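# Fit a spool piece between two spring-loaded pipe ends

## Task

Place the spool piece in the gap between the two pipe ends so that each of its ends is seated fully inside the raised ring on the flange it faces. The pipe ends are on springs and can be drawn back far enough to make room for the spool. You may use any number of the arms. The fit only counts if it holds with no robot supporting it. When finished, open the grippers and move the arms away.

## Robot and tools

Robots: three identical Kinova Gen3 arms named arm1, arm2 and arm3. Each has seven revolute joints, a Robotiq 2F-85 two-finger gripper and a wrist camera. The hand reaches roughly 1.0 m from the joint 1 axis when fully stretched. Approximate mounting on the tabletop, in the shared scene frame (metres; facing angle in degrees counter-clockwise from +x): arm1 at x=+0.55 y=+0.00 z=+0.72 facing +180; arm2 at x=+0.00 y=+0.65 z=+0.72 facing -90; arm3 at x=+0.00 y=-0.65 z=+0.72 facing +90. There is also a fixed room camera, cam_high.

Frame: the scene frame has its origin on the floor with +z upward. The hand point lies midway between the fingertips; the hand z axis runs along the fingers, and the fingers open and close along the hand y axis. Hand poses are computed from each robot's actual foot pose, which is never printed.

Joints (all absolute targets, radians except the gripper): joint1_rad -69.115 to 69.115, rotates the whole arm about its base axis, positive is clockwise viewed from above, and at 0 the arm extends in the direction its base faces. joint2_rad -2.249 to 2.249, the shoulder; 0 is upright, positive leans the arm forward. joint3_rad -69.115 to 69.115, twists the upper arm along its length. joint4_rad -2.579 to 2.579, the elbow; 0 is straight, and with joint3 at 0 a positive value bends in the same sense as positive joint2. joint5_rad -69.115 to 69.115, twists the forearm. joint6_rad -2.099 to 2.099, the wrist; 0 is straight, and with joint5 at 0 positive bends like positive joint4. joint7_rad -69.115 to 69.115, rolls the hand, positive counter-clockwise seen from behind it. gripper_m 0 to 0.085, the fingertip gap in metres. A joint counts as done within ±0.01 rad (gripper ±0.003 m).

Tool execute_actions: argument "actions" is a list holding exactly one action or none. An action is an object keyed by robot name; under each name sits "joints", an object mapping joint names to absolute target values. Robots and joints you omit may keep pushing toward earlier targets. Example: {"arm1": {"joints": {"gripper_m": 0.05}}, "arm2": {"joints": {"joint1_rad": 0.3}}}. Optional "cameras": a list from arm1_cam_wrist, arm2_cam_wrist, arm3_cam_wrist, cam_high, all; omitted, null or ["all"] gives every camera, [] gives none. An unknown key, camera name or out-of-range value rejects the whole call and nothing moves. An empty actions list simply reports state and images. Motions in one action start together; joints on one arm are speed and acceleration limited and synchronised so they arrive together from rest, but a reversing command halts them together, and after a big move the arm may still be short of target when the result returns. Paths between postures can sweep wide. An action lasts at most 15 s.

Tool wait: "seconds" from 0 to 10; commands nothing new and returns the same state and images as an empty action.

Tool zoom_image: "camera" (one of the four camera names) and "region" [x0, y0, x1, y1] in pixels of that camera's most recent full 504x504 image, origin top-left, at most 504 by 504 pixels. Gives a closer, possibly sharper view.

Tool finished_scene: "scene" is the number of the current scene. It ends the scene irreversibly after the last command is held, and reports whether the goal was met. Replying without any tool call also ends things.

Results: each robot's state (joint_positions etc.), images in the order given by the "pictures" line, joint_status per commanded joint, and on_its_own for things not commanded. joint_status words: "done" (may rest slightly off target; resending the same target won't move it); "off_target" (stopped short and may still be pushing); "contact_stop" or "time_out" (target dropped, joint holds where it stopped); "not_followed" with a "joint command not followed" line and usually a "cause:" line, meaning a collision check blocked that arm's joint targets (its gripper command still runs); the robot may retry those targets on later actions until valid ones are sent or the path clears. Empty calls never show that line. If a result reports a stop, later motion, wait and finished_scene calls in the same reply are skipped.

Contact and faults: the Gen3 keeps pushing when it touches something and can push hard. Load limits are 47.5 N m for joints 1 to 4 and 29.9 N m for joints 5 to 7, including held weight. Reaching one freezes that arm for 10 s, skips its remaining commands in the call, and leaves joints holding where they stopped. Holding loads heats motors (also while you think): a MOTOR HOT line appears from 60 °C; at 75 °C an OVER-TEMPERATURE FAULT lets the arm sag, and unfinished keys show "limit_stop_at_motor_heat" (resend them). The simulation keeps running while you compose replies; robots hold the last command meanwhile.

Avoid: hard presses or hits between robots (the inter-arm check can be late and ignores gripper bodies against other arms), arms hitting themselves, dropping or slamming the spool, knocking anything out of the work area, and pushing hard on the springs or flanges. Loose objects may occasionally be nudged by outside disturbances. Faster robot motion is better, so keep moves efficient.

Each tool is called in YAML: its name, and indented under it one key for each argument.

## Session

execute_actions:
  actions: []

Scene clock: 0.00 s.
Motor temperatures (°C, as the motors report them): arm1=[28 32 26 28 39 39 39] | arm2=[30 29 28 30 34 40 41] | arm3=[29 30 28 28 32 36 40]
arm1.joint_positions: joint1_rad=-0.008 joint2_rad=-0.395 joint3_rad=-0.076 joint4_rad=+1.511 joint5_rad=-0.033 joint6_rad=+2.022 joint7_rad=+1.478 gripper_m=+0.085
arm1.joint_status: not commanded
arm1.hand: x=+0.4353 y=-0.0021 z=+1.2621 quat_wxyz=(-0.002, +1.000, -0.003, -0.008) (m; scene frame)
arm2.joint_positions: joint1_rad=-0.008 joint2_rad=-0.399 joint3_rad=-0.077 joint4_rad=+1.514 joint5_rad=-0.032 joint6_rad=+2.022 joint7_rad=+1.479 gripper_m=+0.085
arm2.joint_status: not commanded
arm2.hand: x=-0.0019 y=+0.5302 z=+1.2624 quat_wxyz=(-0.003, -0.704, -0.710, +0.000) (m; scene frame)
arm3.joint_positions: joint1_rad=-0.012 joint2_rad=-0.398 joint3_rad=-0.074 joint4_rad=+1.511 joint5_rad=-0.031 joint6_rad=+2.026 joint7_rad=+1.477 gripper_m=+0.085
arm3.joint_status: not commanded
arm3.hand: x=-0.0003 y=-0.5312 z=+1.2374 quat_wxyz=(-0.004, +0.698, -0.716, +0.002) (m; scene frame)
pictures: arm1_cam_wrist, arm2_cam_wrist, arm3_cam_wrist, cam_high
Images, in order (width x height): arm1_cam_wrist 504x504, arm2_cam_wrist 504x504, arm3_cam_wrist 504x504, cam_high 504x504.

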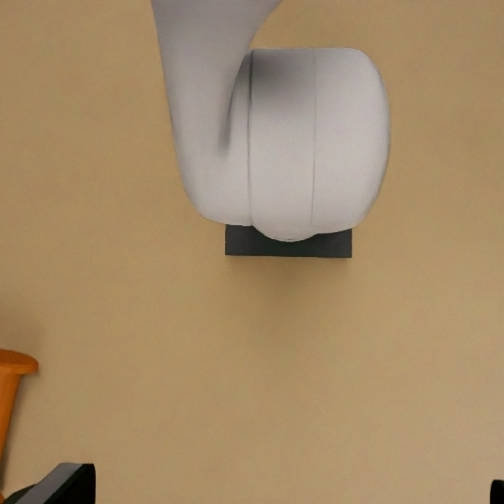

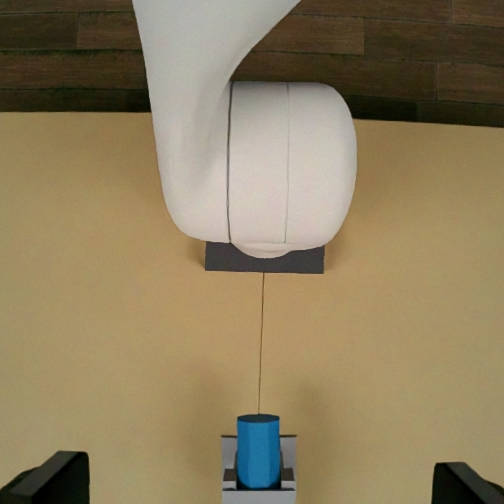

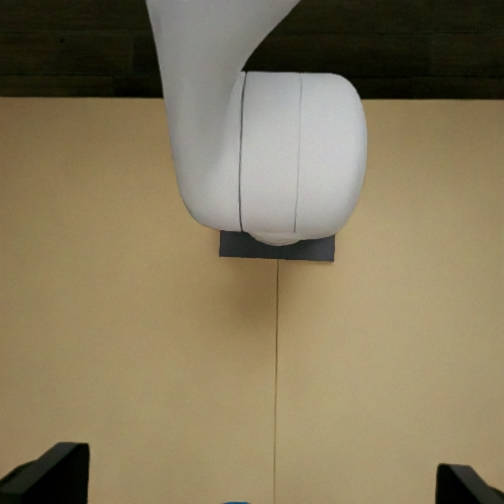

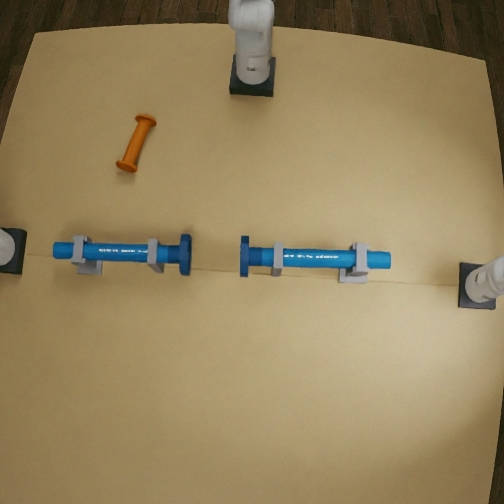

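In scene 2 the pipes have shifted toward +y and the spool is off to one side. I'll start from hover poses and check alignment before lowering anything.

execute_actions:
  actions:
    - {"arm1": {"joints": {"joint1_rad": 0.94, "joint2_rad": 0.32, "joint4_rad": 1.964, "joint6_rad": 0.858, "joint7_rad": 1.98}}, "arm2": {"joints": {"joint1_rad": 0.04, "joint2_rad": 0.397, "joint4_rad": 1.839, "joint6_rad": 0.905}}, "arm3": {"joints": {"joint1_rad": 0.05, "joint2_rad": 0.535, "joint4_rad": 1.6, "joint6_rad": 1.006}}}

Scene clock: 3.13 s.
Motor temperatures (°C, as the motors report them): arm1=[28 32 26 28 39 39 39] | arm2=[30 29 28 30 34 40 41] | arm3=[29 30 28 28 32 36 40]
arm1.joint_positions: joint1_rad=+0.940 joint2_rad=+0.320 joint3_rad=-0.076 joint4_rad=+1.964 joint5_rad=-0.033 joint6_rad=+0.858 joint7_rad=+1.980 gripper_m=+0.085
arm1.joint_status: all done
arm1.hand: x=+0.3259 y=+0.2913 z=+0.9326 quat_wxyz=(+0.019, +0.970, -0.240, -0.022) (m; scene frame)
arm2.joint_positions: joint1_rad=+0.040 joint2_rad=+0.397 joint3_rad=-0.077 joint4_rad=+1.839 joint5_rad=-0.032 joint6_rad=+0.905 joint7_rad=+1.479 gripper_m=+0.085
arm2.joint_status: all done
arm2.hand: x=+0.0011 y=+0.2403 z=+0.9309 quat_wxyz=(-0.021, -0.732, -0.680, -0.022) (m; scene frame)
arm3.joint_positions: joint1_rad=+0.050 joint2_rad=+0.535 joint3_rad=-0.074 joint4_rad=+1.600 joint5_rad=-0.031 joint6_rad=+1.006 joint7_rad=+1.477 gripper_m=+0.085
arm3.joint_status: all done
arm3.hand: x=+0.0168 y=-0.1706 z=+0.9054 quat_wxyz=(+0.020, +0.662, -0.749, -0.020) (m; scene frame)
pictures: arm1_cam_wrist, arm2_cam_wrist, arm3_cam_wrist, cam_high
Images, in order (width x height): arm1_cam_wrist 504x504, arm2_cam_wrist 504x504, arm3_cam_wrist 504x504, cam_high 504x504.

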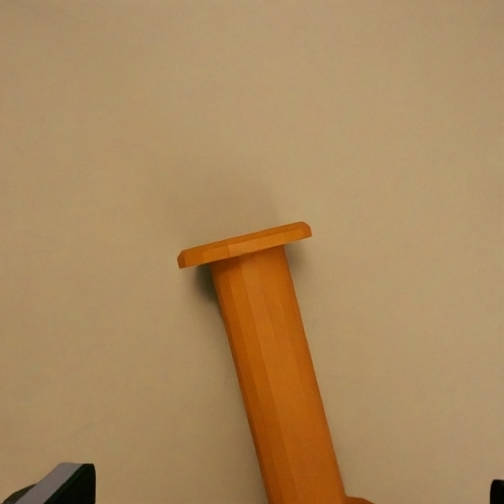

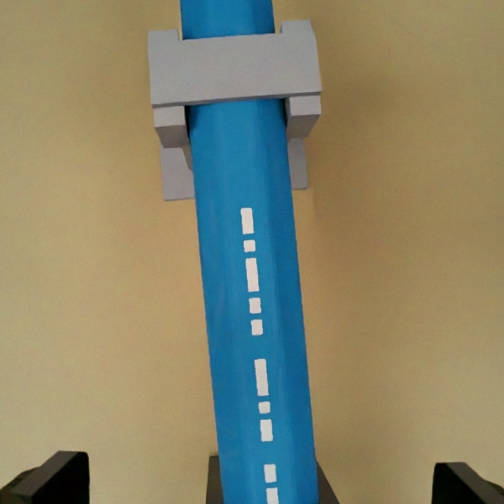

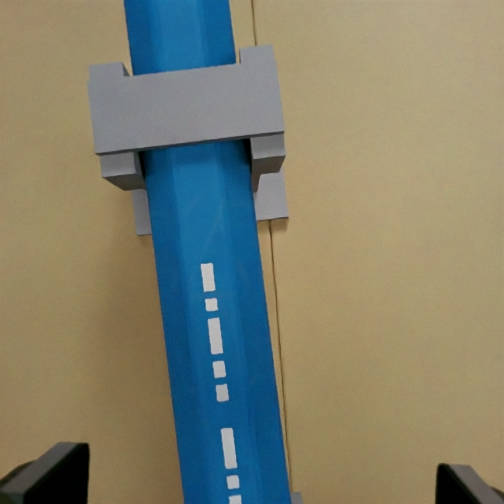

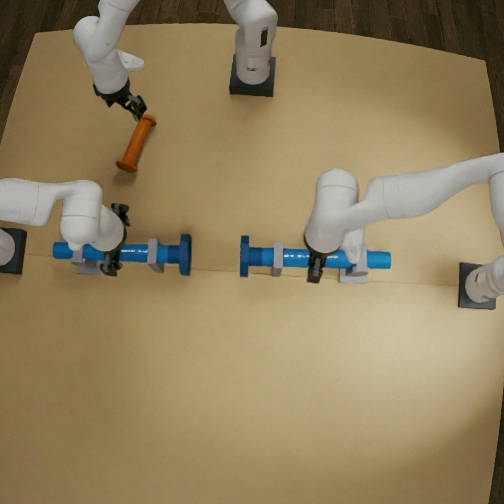

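execute_actions:
  actions:
    - {"arm1": {"joints": {"joint2_rad": 0.712, "joint4_rad": 2.122, "joint6_rad": 0.308, "joint7_rad": 2.18}}, "arm2": {"joints": {"joint2_rad": 0.5, "joint4_rad": 1.917, "joint6_rad": 0.725, "joint7_rad": 1.53}}, "arm3": {"joints": {"joint1_rad": 0.08, "joint2_rad": 0.62, "joint4_rad": 1.675, "joint6_rad": 0.846, "joint7_rad": 1.58}}}

Scene clock: 5.07 s.
Motor temperatures (°C, as the motors report them): arm1=[28 32 26 28 39 39 39] | arm2=[30 29 28 30 34 40 41] | arm3=[29 30 28 28 32 36 40]
arm1.joint_positions: joint1_rad=+0.940 joint2_rad=+0.712 joint3_rad=-0.076 joint4_rad=+2.122 joint5_rad=-0.033 joint6_rad=+0.308 joint7_rad=+2.180 gripper_m=+0.085
arm1.joint_status: all done
arm1.hand: x=+0.3222 y=+0.2915 z=+0.7580 quat_wxyz=(+0.020, +0.987, -0.154, -0.027) (m; scene frame)
arm2.joint_positions: joint1_rad=+0.040 joint2_rad=+0.500 joint3_rad=-0.077 joint4_rad=+1.917 joint5_rad=-0.032 joint6_rad=+0.725 joint7_rad=+1.530 gripper_m=+0.085
arm2.joint_status: all done
arm2.hand: x=+0.0018 y=+0.2404 z=+0.8708 quat_wxyz=(-0.022, -0.717, -0.696, -0.023) (m; scene frame)
arm3.joint_positions: joint1_rad=+0.080 joint2_rad=+0.620 joint3_rad=-0.074 joint4_rad=+1.675 joint5_rad=-0.031 joint6_rad=+0.846 joint7_rad=+1.580 gripper_m=+0.085
arm3.joint_status: all done
arm3.hand: x=+0.0310 y=-0.1714 z=+0.8458 quat_wxyz=(+0.019, +0.686, -0.727, -0.022) (m; scene frame)
pictures: arm1_cam_wrist, arm2_cam_wrist, arm3_cam_wrist, cam_high
Images, in order (width x height): arm1_cam_wrist 504x504, arm2_cam_wrist 504x504, arm3_cam_wrist 504x504, cam_high 504x504.

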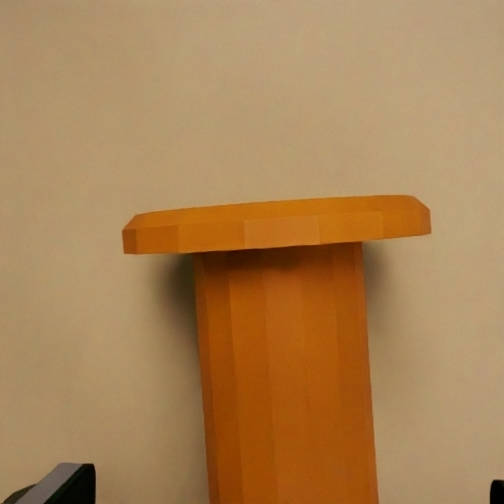

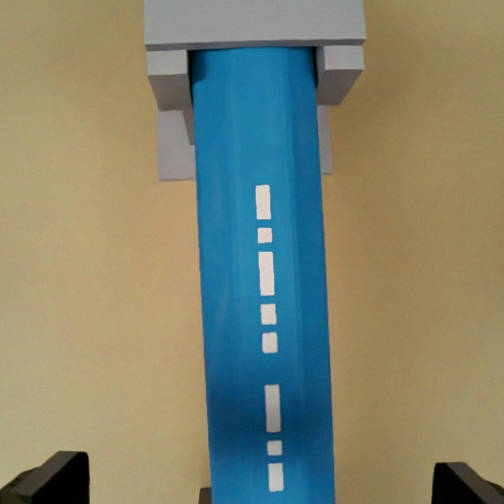

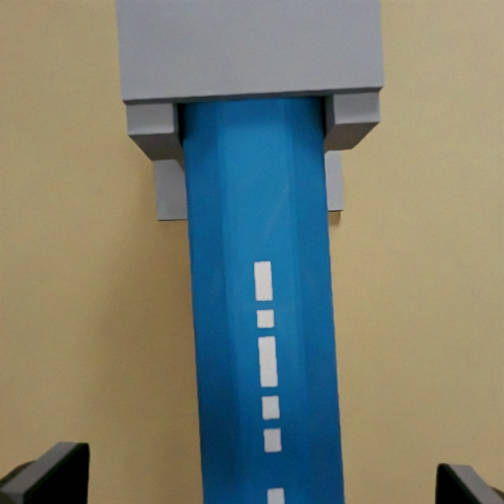

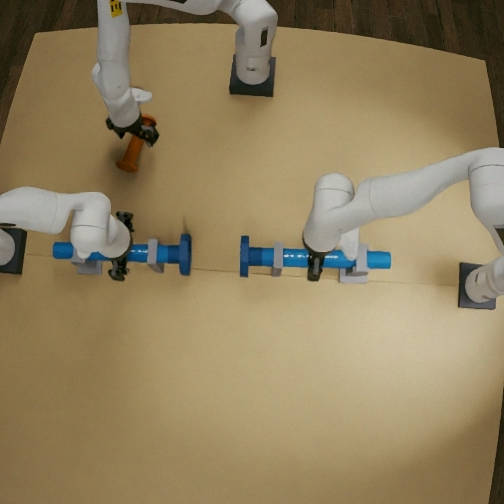

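The pipes sit about 3 cm lower in this scene, so I'll bring both grippers down by that amount while arm1 closes on the spool.

execute_actions:
  actions:
    - {"arm1": {"joints": {"gripper_m": 0.0}}, "arm2": {"joints": {"joint2_rad": 0.559, "joint4_rad": 1.946, "joint6_rad": 0.637}}, "arm3": {"joints": {"joint2_rad": 0.67, "joint4_rad": 1.702, "joint6_rad": 0.769}}}
  cameras: []

execute_actions:
  actions:
    - {"arm1": {"joints": {"joint2_rad": 0.32, "joint4_rad": 1.964, "joint6_rad": 0.858}}, "arm2": {"joints": {"gripper_m": 0.0}}, "arm3": {"joints": {"gripper_m": 0.0}}}
  cameras: ["arm1_cam_wrist"]

Scene clock: 6.83 s.
Motor temperatures (°C, as the motors report them): arm1=[28 32 26 28 39 39 39] | arm2=[30 29 28 30 34 40 41] | arm3=[29 30 28 28 32 36 40]
arm1.joint_positions: joint1_rad=+0.940 joint2_rad=+0.710 joint3_rad=-0.076 joint4_rad=+2.122 joint5_rad=-0.033 joint6_rad=+0.309 joint7_rad=+2.180 gripper_m=+0.033
arm1.joint_status: gripper_m off_target (ended at +0.033, target +0.000)
arm1.hand: x=+0.3219 y=+0.2916 z=+0.7585 quat_wxyz=(+0.020, +0.987, -0.154, -0.028) (m; scene frame)
arm2.joint_positions: joint1_rad=+0.040 joint2_rad=+0.559 joint3_rad=-0.077 joint4_rad=+1.946 joint5_rad=-0.032 joint6_rad=+0.637 joint7_rad=+1.530 gripper_m=+0.085
arm2.joint_status: all done
arm2.hand: x=+0.0023 y=+0.2404 z=+0.8409 quat_wxyz=(-0.023, -0.719, -0.694, -0.024) (m; scene frame)
arm3.joint_positions: joint1_rad=+0.080 joint2_rad=+0.670 joint3_rad=-0.074 joint4_rad=+1.702 joint5_rad=-0.031 joint6_rad=+0.769 joint7_rad=+1.580 gripper_m=+0.085
arm3.joint_status: all done
arm3.hand: x=+0.0309 y=-0.1712 z=+0.8157 quat_wxyz=(+0.020, +0.685, -0.728, -0.023) (m; scene frame)
pictures: none
No camera images: the call's "cameras" was empty. Leave "cameras" out to get every camera's image.

Scene clock: 8.37 s.
Motor temperatures (°C, as the motors report them): arm1=[28 32 26 28 39 39 39] | arm2=[30 29 28 30 34 40 41] | arm3=[29 30 28 28 32 36 40]
arm1.joint_positions: joint1_rad=+0.940 joint2_rad=+0.322 joint3_rad=-0.076 joint4_rad=+1.965 joint5_rad=-0.033 joint6_rad=+0.858 joint7_rad=+2.180 gripper_m=+0.033
arm1.joint_status: all done
arm1.hand: x=+0.3264 y=+0.2909 z=+0.9318 quat_wxyz=(+0.017, +0.989, -0.142, -0.023) (m; scene frame)
arm2.joint_positions: joint1_rad=+0.042 joint2_rad=+0.540 joint3_rad=-0.075 joint4_rad=+1.941 joint5_rad=-0.031 joint6_rad=+0.640 joint7_rad=+1.530 gripper_m=+0.000
arm2.joint_status: all done
arm2.hand: x=+0.0002 y=+0.2344 z=+0.8499 quat_wxyz=(-0.030, -0.720, -0.694, -0.015) (m; scene frame)
arm3.joint_positions: joint1_rad=+0.076 joint2_rad=+0.667 joint3_rad=-0.078 joint4_rad=+1.702 joint5_rad=-0.032 joint6_rad=+0.770 joint7_rad=+1.581 gripper_m=+0.038
arm3.joint_status: gripper_m off_target (ended at +0.038, target +0.000)
arm3.hand: x=+0.0269 y=-0.1708 z=+0.8173 quat_wxyz=(+0.020, +0.687, -0.725, -0.025) (m; scene frame)
pictures: arm1_cam_wrist
Images, in order (width x height): arm1_cam_wrist 504x504.

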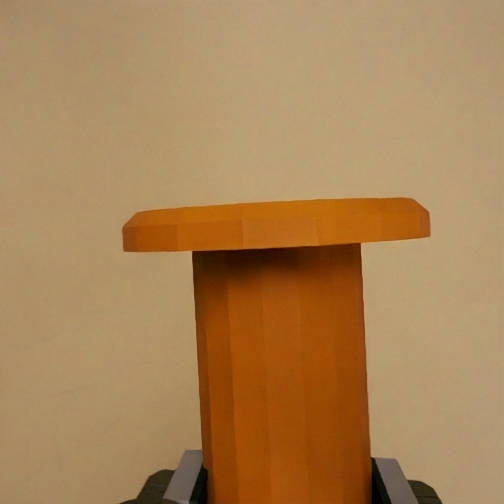

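Arm2's gripper closed just above its pipe, so I'll reopen it and go lower. Meanwhile arm1 moves to hover over the gap.

execute_actions:
  actions:
    - {"arm1": {"joints": {"joint1_rad": 0.125, "joint2_rad": 0.66, "joint4_rad": 1.368, "joint6_rad": 1.114, "joint7_rad": 0.065}}, "arm2": {"joints": {"gripper_m": 0.085}}}
  cameras: []

execute_actions:
  actions:
    - {"arm2": {"joints": {"joint2_rad": 0.612, "joint4_rad": 1.965, "joint6_rad": 0.565}}}
  cameras: []

execute_actions:
  actions:
    - {"arm2": {"joints": {"gripper_m": 0.0}}}
  cameras: ["arm1_cam_wrist", "cam_high"]

Scene clock: 11.47 s.
Motor temperatures (°C, as the motors report them): arm1=[28 32 26 28 39 39 39] | arm2=[30 29 28 30 34 40 41] | arm3=[29 30 28 28 32 36 40]
arm1.joint_positions: joint1_rad=+0.125 joint2_rad=+0.662 joint3_rad=-0.076 joint4_rad=+1.369 joint5_rad=-0.033 joint6_rad=+1.114 joint7_rad=+0.065 gripper_m=+0.033
arm1.joint_status: all done
arm1.hand: x=+0.0155 y=+0.0472 z=+0.9346 quat_wxyz=(+0.031, +0.700, -0.714, +0.019) (m; scene frame)
arm2.joint_positions: joint1_rad=+0.040 joint2_rad=+0.559 joint3_rad=-0.077 joint4_rad=+1.946 joint5_rad=-0.032 joint6_rad=+0.637 joint7_rad=+1.530 gripper_m=+0.085
arm2.joint_status: all done
arm2.hand: x=+0.0023 y=+0.2404 z=+0.8409 quat_wxyz=(-0.023, -0.719, -0.694, -0.024) (m; scene frame)
arm3.joint_positions: joint1_rad=+0.076 joint2_rad=+0.667 joint3_rad=-0.078 joint4_rad=+1.702 joint5_rad=-0.032 joint6_rad=+0.770 joint7_rad=+1.581 gripper_m=+0.038
arm3.joint_status: not commanded
arm3.hand: x=+0.0269 y=-0.1708 z=+0.8173 quat_wxyz=(+0.020, +0.687, -0.725, -0.025) (m; scene frame)
pictures: none
No camera images: the call's "cameras" was empty. Leave "cameras" out to get every camera's image.

Scene clock: 12.23 s.
Motor temperatures (°C, as the motors report them): arm1=[28 32 26 28 39 39 39] | arm2=[30 29 28 30 34 40 41] | arm3=[29 30 28 28 32 36 40]
arm1.joint_positions: joint1_rad=+0.125 joint2_rad=+0.662 joint3_rad=-0.076 joint4_rad=+1.369 joint5_rad=-0.033 joint6_rad=+1.114 joint7_rad=+0.065 gripper_m=+0.033
arm1.joint_status: not commanded
arm1.hand: x=+0.0155 y=+0.0471 z=+0.9345 quat_wxyz=(+0.031, +0.700, -0.713, +0.019) (m; scene frame)
arm2.joint_positions: joint1_rad=+0.040 joint2_rad=+0.612 joint3_rad=-0.077 joint4_rad=+1.965 joint5_rad=-0.032 joint6_rad=+0.565 joint7_rad=+1.530 gripper_m=+0.085
arm2.joint_status: all done
arm2.hand: x=+0.0027 y=+0.2404 z=+0.8159 quat_wxyz=(-0.023, -0.720, -0.693, -0.024) (m; scene frame)
arm3.joint_positions: joint1_rad=+0.076 joint2_rad=+0.667 joint3_rad=-0.078 joint4_rad=+1.702 joint5_rad=-0.032 joint6_rad=+0.770 joint7_rad=+1.581 gripper_m=+0.038
arm3.joint_status: not commanded
arm3.hand: x=+0.0269 y=-0.1708 z=+0.8173 quat_wxyz=(+0.020, +0.687, -0.725, -0.025) (m; scene frame)
pictures: none
No camera images: the call's "cameras" was empty. Leave "cameras" out to get every camera's image.

Scene clock: 13.33 s.
Motor temperatures (°C, as the motors report them): arm1=[28 32 26 28 39 39 39] | arm2=[30 29 28 30 34 40 41] | arm3=[29 30 28 28 32 36 40]
arm1.joint_positions: joint1_rad=+0.125 joint2_rad=+0.662 joint3_rad=-0.076 joint4_rad=+1.369 joint5_rad=-0.033 joint6_rad=+1.114 joint7_rad=+0.065 gripper_m=+0.033
arm1.joint_status: not commanded
arm1.hand: x=+0.0155 y=+0.0471 z=+0.9345 quat_wxyz=(+0.031, +0.700, -0.713, +0.019) (m; scene frame)
arm2.joint_positions: joint1_rad=+0.035 joint2_rad=+0.608 joint3_rad=-0.083 joint4_rad=+1.965 joint5_rad=-0.034 joint6_rad=+0.566 joint7_rad=+1.531 gripper_m=+0.038
arm2.joint_status: gripper_m off_target (ended at +0.038, target +0.000)
arm2.hand: x=+0.0076 y=+0.2400 z=+0.8175 quat_wxyz=(-0.025, -0.717, -0.697, -0.025) (m; scene frame)
arm3.joint_positions: joint1_rad=+0.076 joint2_rad=+0.667 joint3_rad=-0.078 joint4_rad=+1.702 joint5_rad=-0.032 joint6_rad=+0.770 joint7_rad=+1.581 gripper_m=+0.038
arm3.joint_status: not commanded
arm3.hand: x=+0.0269 y=-0.1708 z=+0.8173 quat_wxyz=(+0.020, +0.687, -0.725, -0.025) (m; scene frame)
pictures: arm1_cam_wrist, cam_high
Images, in order (width x height): arm1_cam_wrist 504x504, cam_high 504x504.

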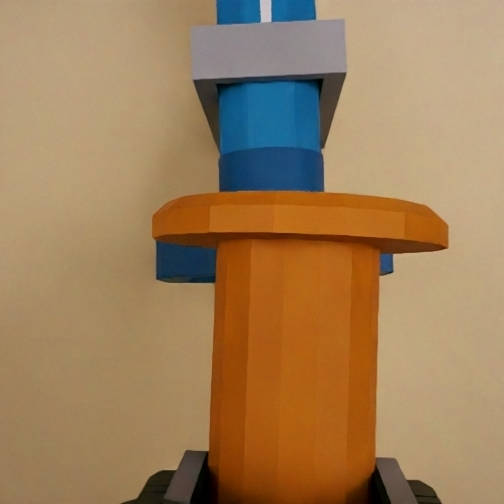

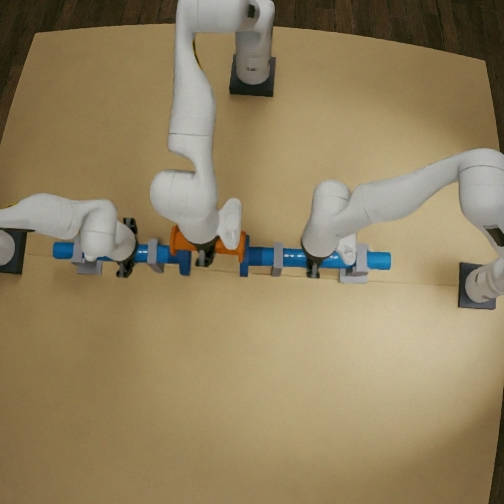

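Both pipes are gripped now. I'll pull them back to their stops.

execute_actions:
  actions:
    - {"arm2": {"joints": {"joint2_rad": 0.578, "joint4_rad": 2.048, "joint6_rad": 0.516}}, "arm3": {"joints": {"joint2_rad": 0.629, "joint4_rad": 1.792, "joint6_rad": 0.72}}}
  cameras: ["cam_high"]

zoom_image:
  camera: "cam_high"
  region: [135, 195, 295, 305]

Scene clock: 16.07 s.
Motor temperatures (°C, as the motors report them): arm1=[28 32 26 28 39 39 39] | arm2=[30 29 28 30 34 40 41] | arm3=[29 30 28 28 32 36 40]
arm1.joint_positions: joint1_rad=+0.125 joint2_rad=+0.662 joint3_rad=-0.076 joint4_rad=+1.369 joint5_rad=-0.033 joint6_rad=+1.114 joint7_rad=+0.065 gripper_m=+0.033
arm1.joint_status: not commanded
arm1.hand: x=+0.0155 y=+0.0471 z=+0.9345 quat_wxyz=(+0.031, +0.700, -0.713, +0.019) (m; scene frame)
arm2.joint_positions: joint1_rad=+0.035 joint2_rad=+0.578 joint3_rad=-0.083 joint4_rad=+2.033 joint5_rad=-0.034 joint6_rad=+0.500 joint7_rad=+1.531 gripper_m=+0.038
arm2.joint_status: joint4_rad time_out (moved +0.068 of +0.083); joint6_rad time_out (moved -0.066 of -0.050); the others done
arm2.hand: x=+0.0071 y=+0.2518 z=+0.8184 quat_wxyz=(-0.035, -0.716, -0.697, -0.014) (m; scene frame)
arm3.joint_positions: joint1_rad=+0.076 joint2_rad=+0.631 joint3_rad=-0.078 joint4_rad=+1.776 joint5_rad=-0.031 joint6_rad=+0.703 joint7_rad=+1.582 gripper_m=+0.038
arm3.joint_status: joint4_rad time_out (moved +0.074 of +0.090); joint6_rad time_out (moved -0.067 of -0.050); the others done
arm3.hand: x=+0.0273 y=-0.1826 z=+0.8184 quat_wxyz=(+0.008, +0.688, -0.725, -0.033) (m; scene frame)
pictures: cam_high
Images, in order (width x height): cam_high 504x504.

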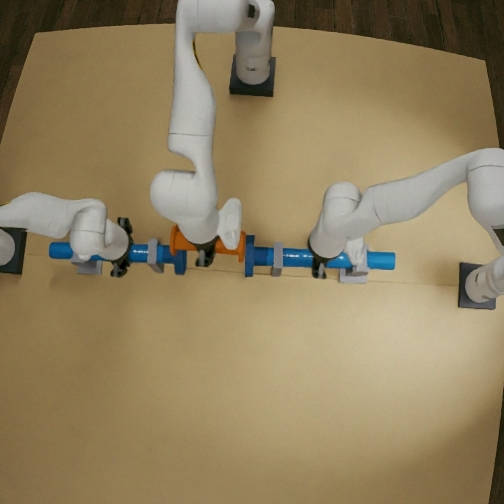

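Region (135, 195, 295, 305) of cam_high's 504x504 image, scaled by 3.150, with more detail than that image has; it fills the top 346 rows of this view, and the rest is white.

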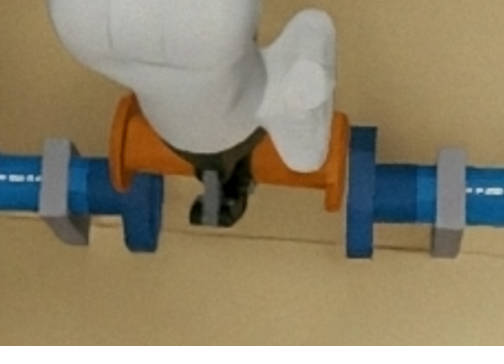

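The pipes have only come back 1.2 cm so far. I'll keep pulling, and lower the spool's hover height so the alignment is easier to judge.

execute_actions:
  actions:
    - {"arm1": {"joints": {"joint1_rad": 0.115, "joint2_rad": 0.694, "joint4_rad": 1.409, "joint6_rad": 1.039}}, "arm2": {"joints": {"joint2_rad": 0.558, "joint4_rad": 2.097, "joint6_rad": 0.487}}, "arm3": {"joints": {"joint2_rad": 0.605, "joint4_rad": 1.844, "joint6_rad": 0.692}}}
  cameras: ["arm1_cam_wrist", "cam_high"]

zoom_image:
  camera: "cam_high"
  region: [135, 195, 295, 305]

Scene clock: 18.77 s.
Motor temperatures (°C, as the motors report them): arm1=[28 32 26 28 39 39 39] | arm2=[30 29 28 30 34 40 41] | arm3=[29 30 28 28 32 36 40]
arm1.joint_positions: joint1_rad=+0.115 joint2_rad=+0.696 joint3_rad=-0.076 joint4_rad=+1.410 joint5_rad=-0.033 joint6_rad=+1.039 joint7_rad=+0.065 gripper_m=+0.033
arm1.joint_status: all done
arm1.hand: x=+0.0147 y=+0.0414 z=+0.9048 quat_wxyz=(+0.031, +0.702, -0.711, +0.020) (m; scene frame)
arm2.joint_positions: joint1_rad=+0.034 joint2_rad=+0.563 joint3_rad=-0.083 joint4_rad=+2.071 joint5_rad=-0.034 joint6_rad=+0.459 joint7_rad=+1.531 gripper_m=+0.038
arm2.joint_status: joint4_rad time_out (moved +0.039 of +0.064); joint6_rad time_out (moved -0.041 of -0.013); the others done
arm2.hand: x=+0.0068 y=+0.2580 z=+0.8184 quat_wxyz=(-0.040, -0.716, -0.697, -0.007) (m; scene frame)
arm3.joint_positions: joint1_rad=+0.076 joint2_rad=+0.612 joint3_rad=-0.077 joint4_rad=+1.817 joint5_rad=-0.030 joint6_rad=+0.662 joint7_rad=+1.583 gripper_m=+0.038
arm3.joint_status: joint4_rad time_out (moved +0.041 of +0.068); joint6_rad time_out (moved -0.041 of -0.011); the others done
arm3.hand: x=+0.0274 y=-0.1885 z=+0.8184 quat_wxyz=(+0.000, +0.688, -0.724, -0.038) (m; scene frame)
pictures: arm1_cam_wrist, cam_high
Images, in order (width x height): arm1_cam_wrist 504x504, cam_high 504x504.

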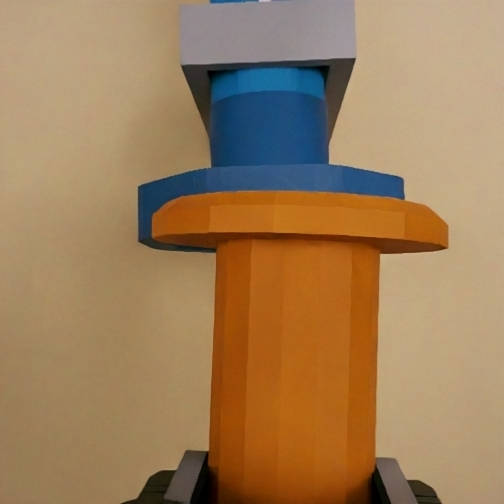

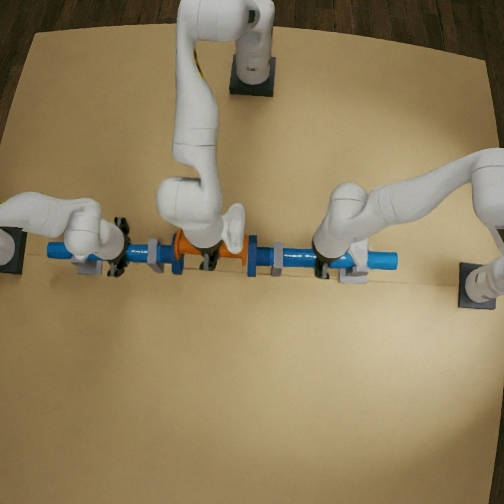

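Region (135, 195, 295, 305) of cam_high's 504x504 image, scaled by 3.150, with more detail than that image has; it fills the top 346 rows of this view, and the rest is white.

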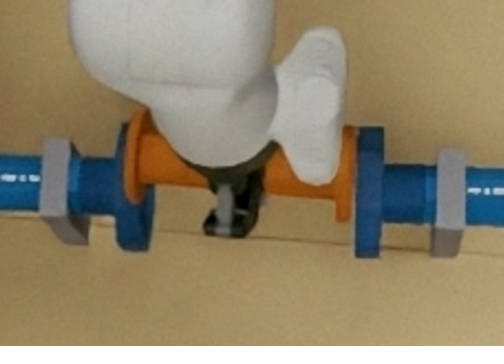

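The pipes are at full travel. I'll shift the spool a touch toward +y and lower it.

execute_actions:
  actions:
    - {"arm1": {"joints": {"joint1_rad": 0.122, "joint2_rad": 0.791, "joint4_rad": 1.478, "joint6_rad": 0.873}}}
  cameras: ["arm1_cam_wrist", "cam_high"]

zoom_image:
  camera: "cam_high"
  region: [135, 195, 295, 305]

Scene clock: 20.07 s.
Motor temperatures (°C, as the motors report them): arm1=[28 32 26 28 39 39 39] | arm2=[30 29 28 30 34 40 41] | arm3=[29 30 28 28 32 36 40]
arm1.joint_positions: joint1_rad=+0.118 joint2_rad=+0.792 joint3_rad=-0.079 joint4_rad=+1.479 joint5_rad=-0.035 joint6_rad=+0.873 joint7_rad=+0.065 gripper_m=+0.033
arm1.joint_status: all done
arm1.hand: x=+0.0135 y=+0.0405 z=+0.8353 quat_wxyz=(+0.034, +0.698, -0.715, +0.021) (m; scene frame)
arm2.joint_positions: joint1_rad=+0.034 joint2_rad=+0.562 joint3_rad=-0.084 joint4_rad=+2.073 joint5_rad=-0.034 joint6_rad=+0.461 joint7_rad=+1.531 gripper_m=+0.038
arm2.joint_status: not commanded
arm2.hand: x=+0.0069 y=+0.2595 z=+0.8184 quat_wxyz=(-0.039, -0.716, -0.697, -0.008) (m; scene frame)
arm3.joint_positions: joint1_rad=+0.076 joint2_rad=+0.612 joint3_rad=-0.077 joint4_rad=+1.818 joint5_rad=-0.029 joint6_rad=+0.663 joint7_rad=+1.583 gripper_m=+0.038
arm3.joint_status: not commanded
arm3.hand: x=+0.0275 y=-0.1891 z=+0.8183 quat_wxyz=(+0.000, +0.689, -0.724, -0.038) (m; scene frame)
pictures: arm1_cam_wrist, cam_high
Images, in order (width x height): arm1_cam_wrist 504x504, cam_high 504x504.

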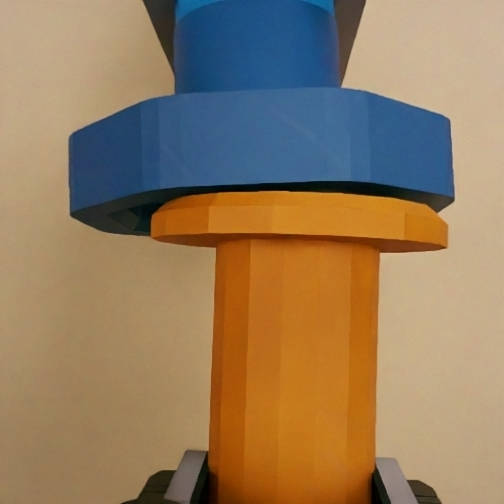

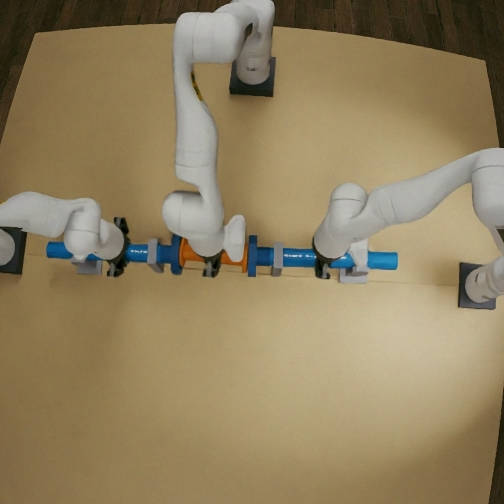

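Region (135, 195, 295, 305) of cam_high's 504x504 image, scaled by 3.150, with more detail than that image has; it fills the top 346 rows of this view, and the rest is white.

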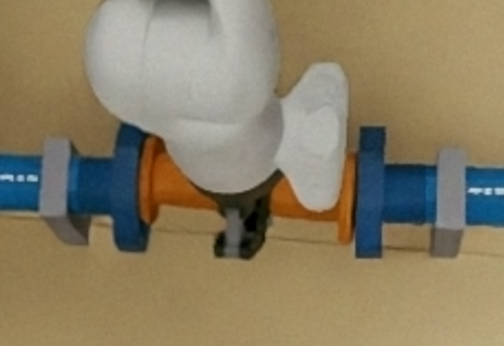

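The spool went in first time. The −y end is slightly off toward −x, so I'll square it up and then release the pipes.

execute_actions:
  actions:
    - {"arm1": {"joints": {"joint7_rad": 0.16}}}
  cameras: []

execute_actions:
  actions:
    - {"arm2": {"joints": {"gripper_m": 0.085}}, "arm3": {"joints": {"gripper_m": 0.085}}}
  cameras: ["arm1_cam_wrist", "cam_high"]

zoom_image:
  camera: "cam_high"
  region: [135, 195, 295, 305]

Scene clock: 21.00 s.
Motor temperatures (°C, as the motors report them): arm1=[28 32 26 28 39 39 39] | arm2=[30 29 28 30 34 40 41] | arm3=[29 30 28 28 32 36 40]
arm1.joint_positions: joint1_rad=+0.119 joint2_rad=+0.793 joint3_rad=-0.078 joint4_rad=+1.480 joint5_rad=-0.035 joint6_rad=+0.874 joint7_rad=+0.160 gripper_m=+0.033
arm1.joint_status: all done
arm1.hand: x=+0.0146 y=+0.0410 z=+0.8344 quat_wxyz=(+0.034, +0.730, -0.682, +0.021) (m; scene frame)
arm2.joint_positions: joint1_rad=+0.034 joint2_rad=+0.562 joint3_rad=-0.084 joint4_rad=+2.073 joint5_rad=-0.034 joint6_rad=+0.461 joint7_rad=+1.531 gripper_m=+0.038
arm2.joint_status: not commanded
arm2.hand: x=+0.0069 y=+0.2595 z=+0.8184 quat_wxyz=(-0.039, -0.716, -0.697, -0.008) (m; scene frame)
arm3.joint_positions: joint1_rad=+0.076 joint2_rad=+0.612 joint3_rad=-0.077 joint4_rad=+1.818 joint5_rad=-0.029 joint6_rad=+0.663 joint7_rad=+1.583 gripper_m=+0.038
arm3.joint_status: not commanded
arm3.hand: x=+0.0275 y=-0.1891 z=+0.8183 quat_wxyz=(+0.000, +0.689, -0.724, -0.038) (m; scene frame)
pictures: none
No camera images: the call's "cameras" was empty. Leave "cameras" out to get every camera's image.

Scene clock: 22.23 s.
Motor temperatures (°C, as the motors report them): arm1=[28 32 26 28 39 39 39] | arm2=[30 29 28 30 34 40 41] | arm3=[29 30 28 28 32 36 40]
arm1.joint_positions: joint1_rad=+0.119 joint2_rad=+0.794 joint3_rad=-0.078 joint4_rad=+1.479 joint5_rad=-0.036 joint6_rad=+0.873 joint7_rad=+0.159 gripper_m=+0.033
arm1.joint_status: not commanded
arm1.hand: x=+0.0143 y=+0.0413 z=+0.8343 quat_wxyz=(+0.034, +0.730, -0.683, +0.021) (m; scene frame)
arm2.joint_positions: joint1_rad=+0.040 joint2_rad=+0.560 joint3_rad=-0.077 joint4_rad=+2.077 joint5_rad=-0.032 joint6_rad=+0.466 joint7_rad=+1.530 gripper_m=+0.085
arm2.joint_status: all done
arm2.hand: x=+0.0011 y=+0.2627 z=+0.8185 quat_wxyz=(-0.036, -0.720, -0.693, -0.009) (m; scene frame)
arm3.joint_positions: joint1_rad=+0.080 joint2_rad=+0.609 joint3_rad=-0.074 joint4_rad=+1.824 joint5_rad=-0.031 joint6_rad=+0.669 joint7_rad=+1.580 gripper_m=+0.085
arm3.joint_status: all done
arm3.hand: x=+0.0302 y=-0.1937 z=+0.8183 quat_wxyz=(+0.004, +0.685, -0.728, -0.034) (m; scene frame)
pictures: arm1_cam_wrist, cam_high
Images, in order (width x height): arm1_cam_wrist 504x504, cam_high 504x504.

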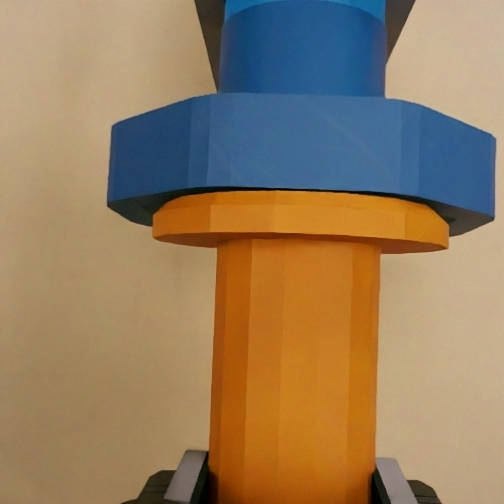

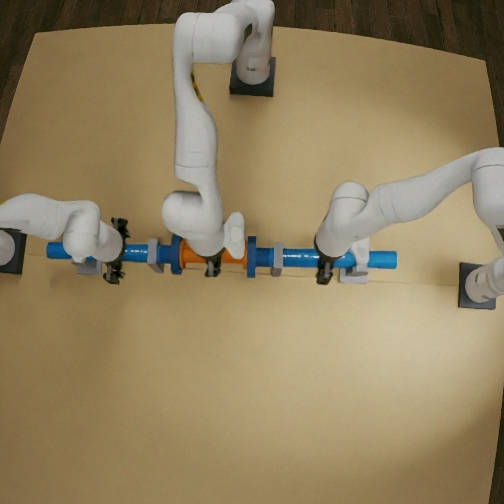

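Region (135, 195, 295, 305) of cam_high's 504x504 image, scaled by 3.150, with more detail than that image has; it fills the top 346 rows of this view, and the rest is white.

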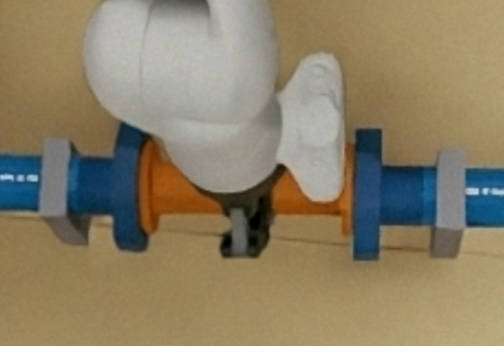

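It hasn't seated yet, so I'll ease it down as I did in scene 1.

execute_actions:
  actions:
    - {"arm1": {"joints": {"joint2_rad": 0.814, "joint4_rad": 1.488, "joint6_rad": 0.84}}}
  cameras: ["arm1_cam_wrist", "cam_high"]

zoom_image:
  camera: "cam_high"
  region: [135, 195, 295, 305]

Scene clock: 23.20 s.
Motor temperatures (°C, as the motors report them): arm1=[28 32 26 28 39 39 39] | arm2=[30 29 28 30 34 40 41] | arm3=[29 30 28 28 32 36 40]
arm1.joint_positions: joint1_rad=+0.120 joint2_rad=+0.816 joint3_rad=-0.077 joint4_rad=+1.490 joint5_rad=-0.034 joint6_rad=+0.841 joint7_rad=+0.160 gripper_m=+0.033
arm1.joint_status: all done
arm1.hand: x=+0.0148 y=+0.0422 z=+0.8196 quat_wxyz=(+0.033, +0.729, -0.683, +0.021) (m; scene frame)
arm2.joint_positions: joint1_rad=+0.040 joint2_rad=+0.560 joint3_rad=-0.077 joint4_rad=+2.077 joint5_rad=-0.032 joint6_rad=+0.466 joint7_rad=+1.530 gripper_m=+0.085
arm2.joint_status: not commanded
arm2.hand: x=+0.0011 y=+0.2627 z=+0.8185 quat_wxyz=(-0.036, -0.720, -0.693, -0.009) (m; scene frame)
arm3.joint_positions: joint1_rad=+0.080 joint2_rad=+0.609 joint3_rad=-0.074 joint4_rad=+1.824 joint5_rad=-0.031 joint6_rad=+0.669 joint7_rad=+1.580 gripper_m=+0.085
arm3.joint_status: not commanded
arm3.hand: x=+0.0302 y=-0.1937 z=+0.8183 quat_wxyz=(+0.004, +0.685, -0.728, -0.034) (m; scene frame)
pictures: arm1_cam_wrist, cam_high
Images, in order (width x height): arm1_cam_wrist 504x504, cam_high 504x504.

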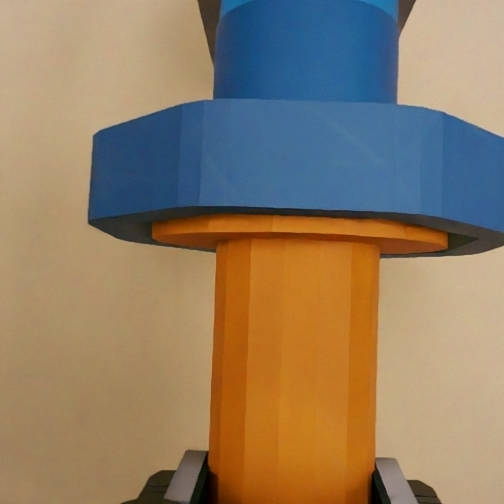

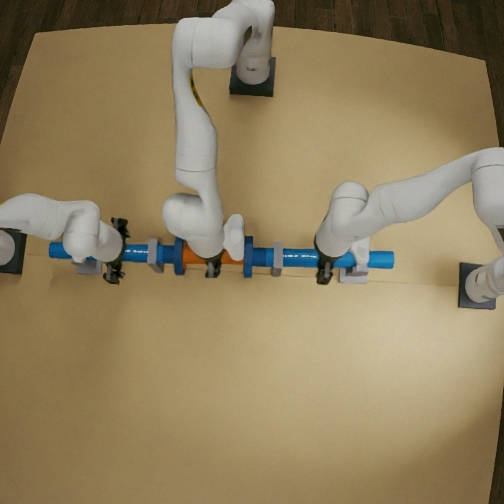

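Region (135, 195, 295, 305) of cam_high's 504x504 image, scaled by 3.150, with more detail than that image has; it fills the top 346 rows of this view, and the rest is white.

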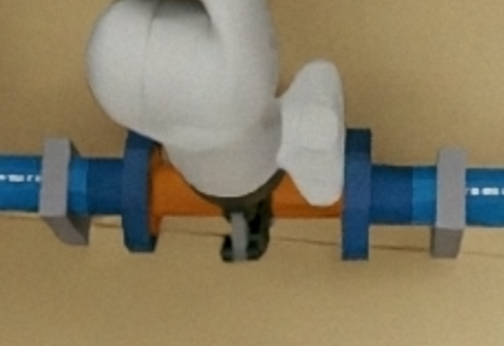

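Both ends are seated. I'll open the gripper and move the arms clear.

execute_actions:
  actions:
    - {"arm1": {"joints": {"gripper_m": 0.085}}}
  cameras: []

execute_actions:
  actions:
    - {"arm1": {"joints": {"joint2_rad": 0.5, "joint4_rad": 1.1, "joint6_rad": 1.54}}, "arm2": {"joints": {"joint2_rad": 0.267, "joint4_rad": 1.8, "joint6_rad": 1.075}}, "arm3": {"joints": {"joint2_rad": 0.267, "joint4_rad": 1.8, "joint6_rad": 1.075}}}
  cameras: ["cam_high"]

zoom_image:
  camera: "cam_high"
  region: [120, 185, 320, 325]

Scene clock: 24.83 s.
Motor temperatures (°C, as the motors report them): arm1=[28 32 26 28 39 39 39] | arm2=[30 29 28 30 34 40 41] | arm3=[29 30 28 28 32 36 40]
arm1.joint_positions: joint1_rad=+0.122 joint2_rad=+0.814 joint3_rad=-0.076 joint4_rad=+1.488 joint5_rad=-0.033 joint6_rad=+0.840 joint7_rad=+0.160 gripper_m=+0.085
arm1.joint_status: all done
arm1.hand: x=+0.0130 y=+0.0446 z=+0.8213 quat_wxyz=(+0.034, +0.729, -0.684, +0.018) (m; scene frame)
arm2.joint_positions: joint1_rad=+0.040 joint2_rad=+0.560 joint3_rad=-0.077 joint4_rad=+2.077 joint5_rad=-0.032 joint6_rad=+0.466 joint7_rad=+1.530 gripper_m=+0.085
arm2.joint_status: not commanded
arm2.hand: x=+0.0011 y=+0.2627 z=+0.8185 quat_wxyz=(-0.036, -0.720, -0.693, -0.009) (m; scene frame)
arm3.joint_positions: joint1_rad=+0.080 joint2_rad=+0.609 joint3_rad=-0.074 joint4_rad=+1.824 joint5_rad=-0.031 joint6_rad=+0.669 joint7_rad=+1.580 gripper_m=+0.085
arm3.joint_status: not commanded
arm3.hand: x=+0.0302 y=-0.1937 z=+0.8183 quat_wxyz=(+0.004, +0.685, -0.728, -0.034) (m; scene frame)
pictures: none
No camera images: the call's "cameras" was empty. Leave "cameras" out to get every camera's image.

Scene clock: 26.37 s.
Motor temperatures (°C, as the motors report them): arm1=[28 32 26 28 39 39 39] | arm2=[30 29 28 30 34 40 41] | arm3=[29 30 28 28 32 36 40]
arm1.joint_positions: joint1_rad=+0.122 joint2_rad=+0.500 joint3_rad=-0.076 joint4_rad=+1.100 joint5_rad=-0.033 joint6_rad=+1.540 joint7_rad=+0.160 gripper_m=+0.085
arm1.joint_status: all done
arm1.hand: x=+0.0408 y=+0.0458 z=+1.1018 quat_wxyz=(+0.031, +0.741, -0.671, +0.014) (m; scene frame)
arm2.joint_positions: joint1_rad=+0.040 joint2_rad=+0.267 joint3_rad=-0.077 joint4_rad=+1.800 joint5_rad=-0.032 joint6_rad=+1.075 joint7_rad=+1.530 gripper_m=+0.085
arm2.joint_status: all done
arm2.hand: x=-0.0003 y=+0.2633 z=+0.9930 quat_wxyz=(-0.019, -0.712, -0.702, -0.020) (m; scene frame)
arm3.joint_positions: joint1_rad=+0.080 joint2_rad=+0.267 joint3_rad=-0.074 joint4_rad=+1.800 joint5_rad=-0.031 joint6_rad=+1.075 joint7_rad=+1.580 gripper_m=+0.085
arm3.joint_status: all done
arm3.hand: x=+0.0268 y=-0.2645 z=+0.9673 quat_wxyz=(+0.013, +0.693, -0.721, -0.015) (m; scene frame)
pictures: cam_high
Images, in order (width x height): cam_high 504x504.

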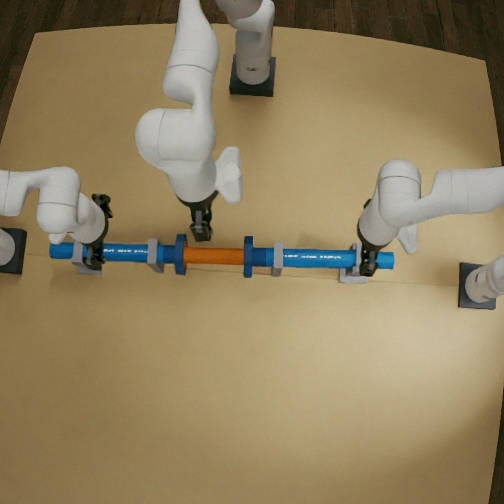

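Region (120, 185, 320, 325) of cam_high's 504x504 image, scaled by 2.520, with more detail than that image has; it fills the top 353 rows of this view, and the rest is white.

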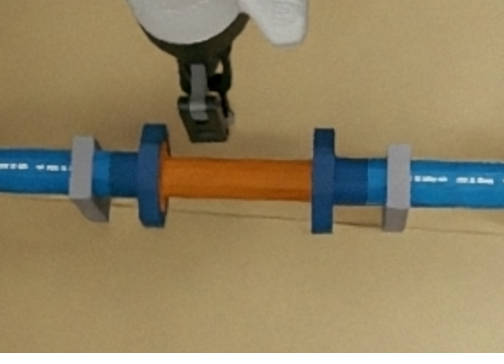

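finished_scene:
  scene: 2

The scene is finished: the task was done.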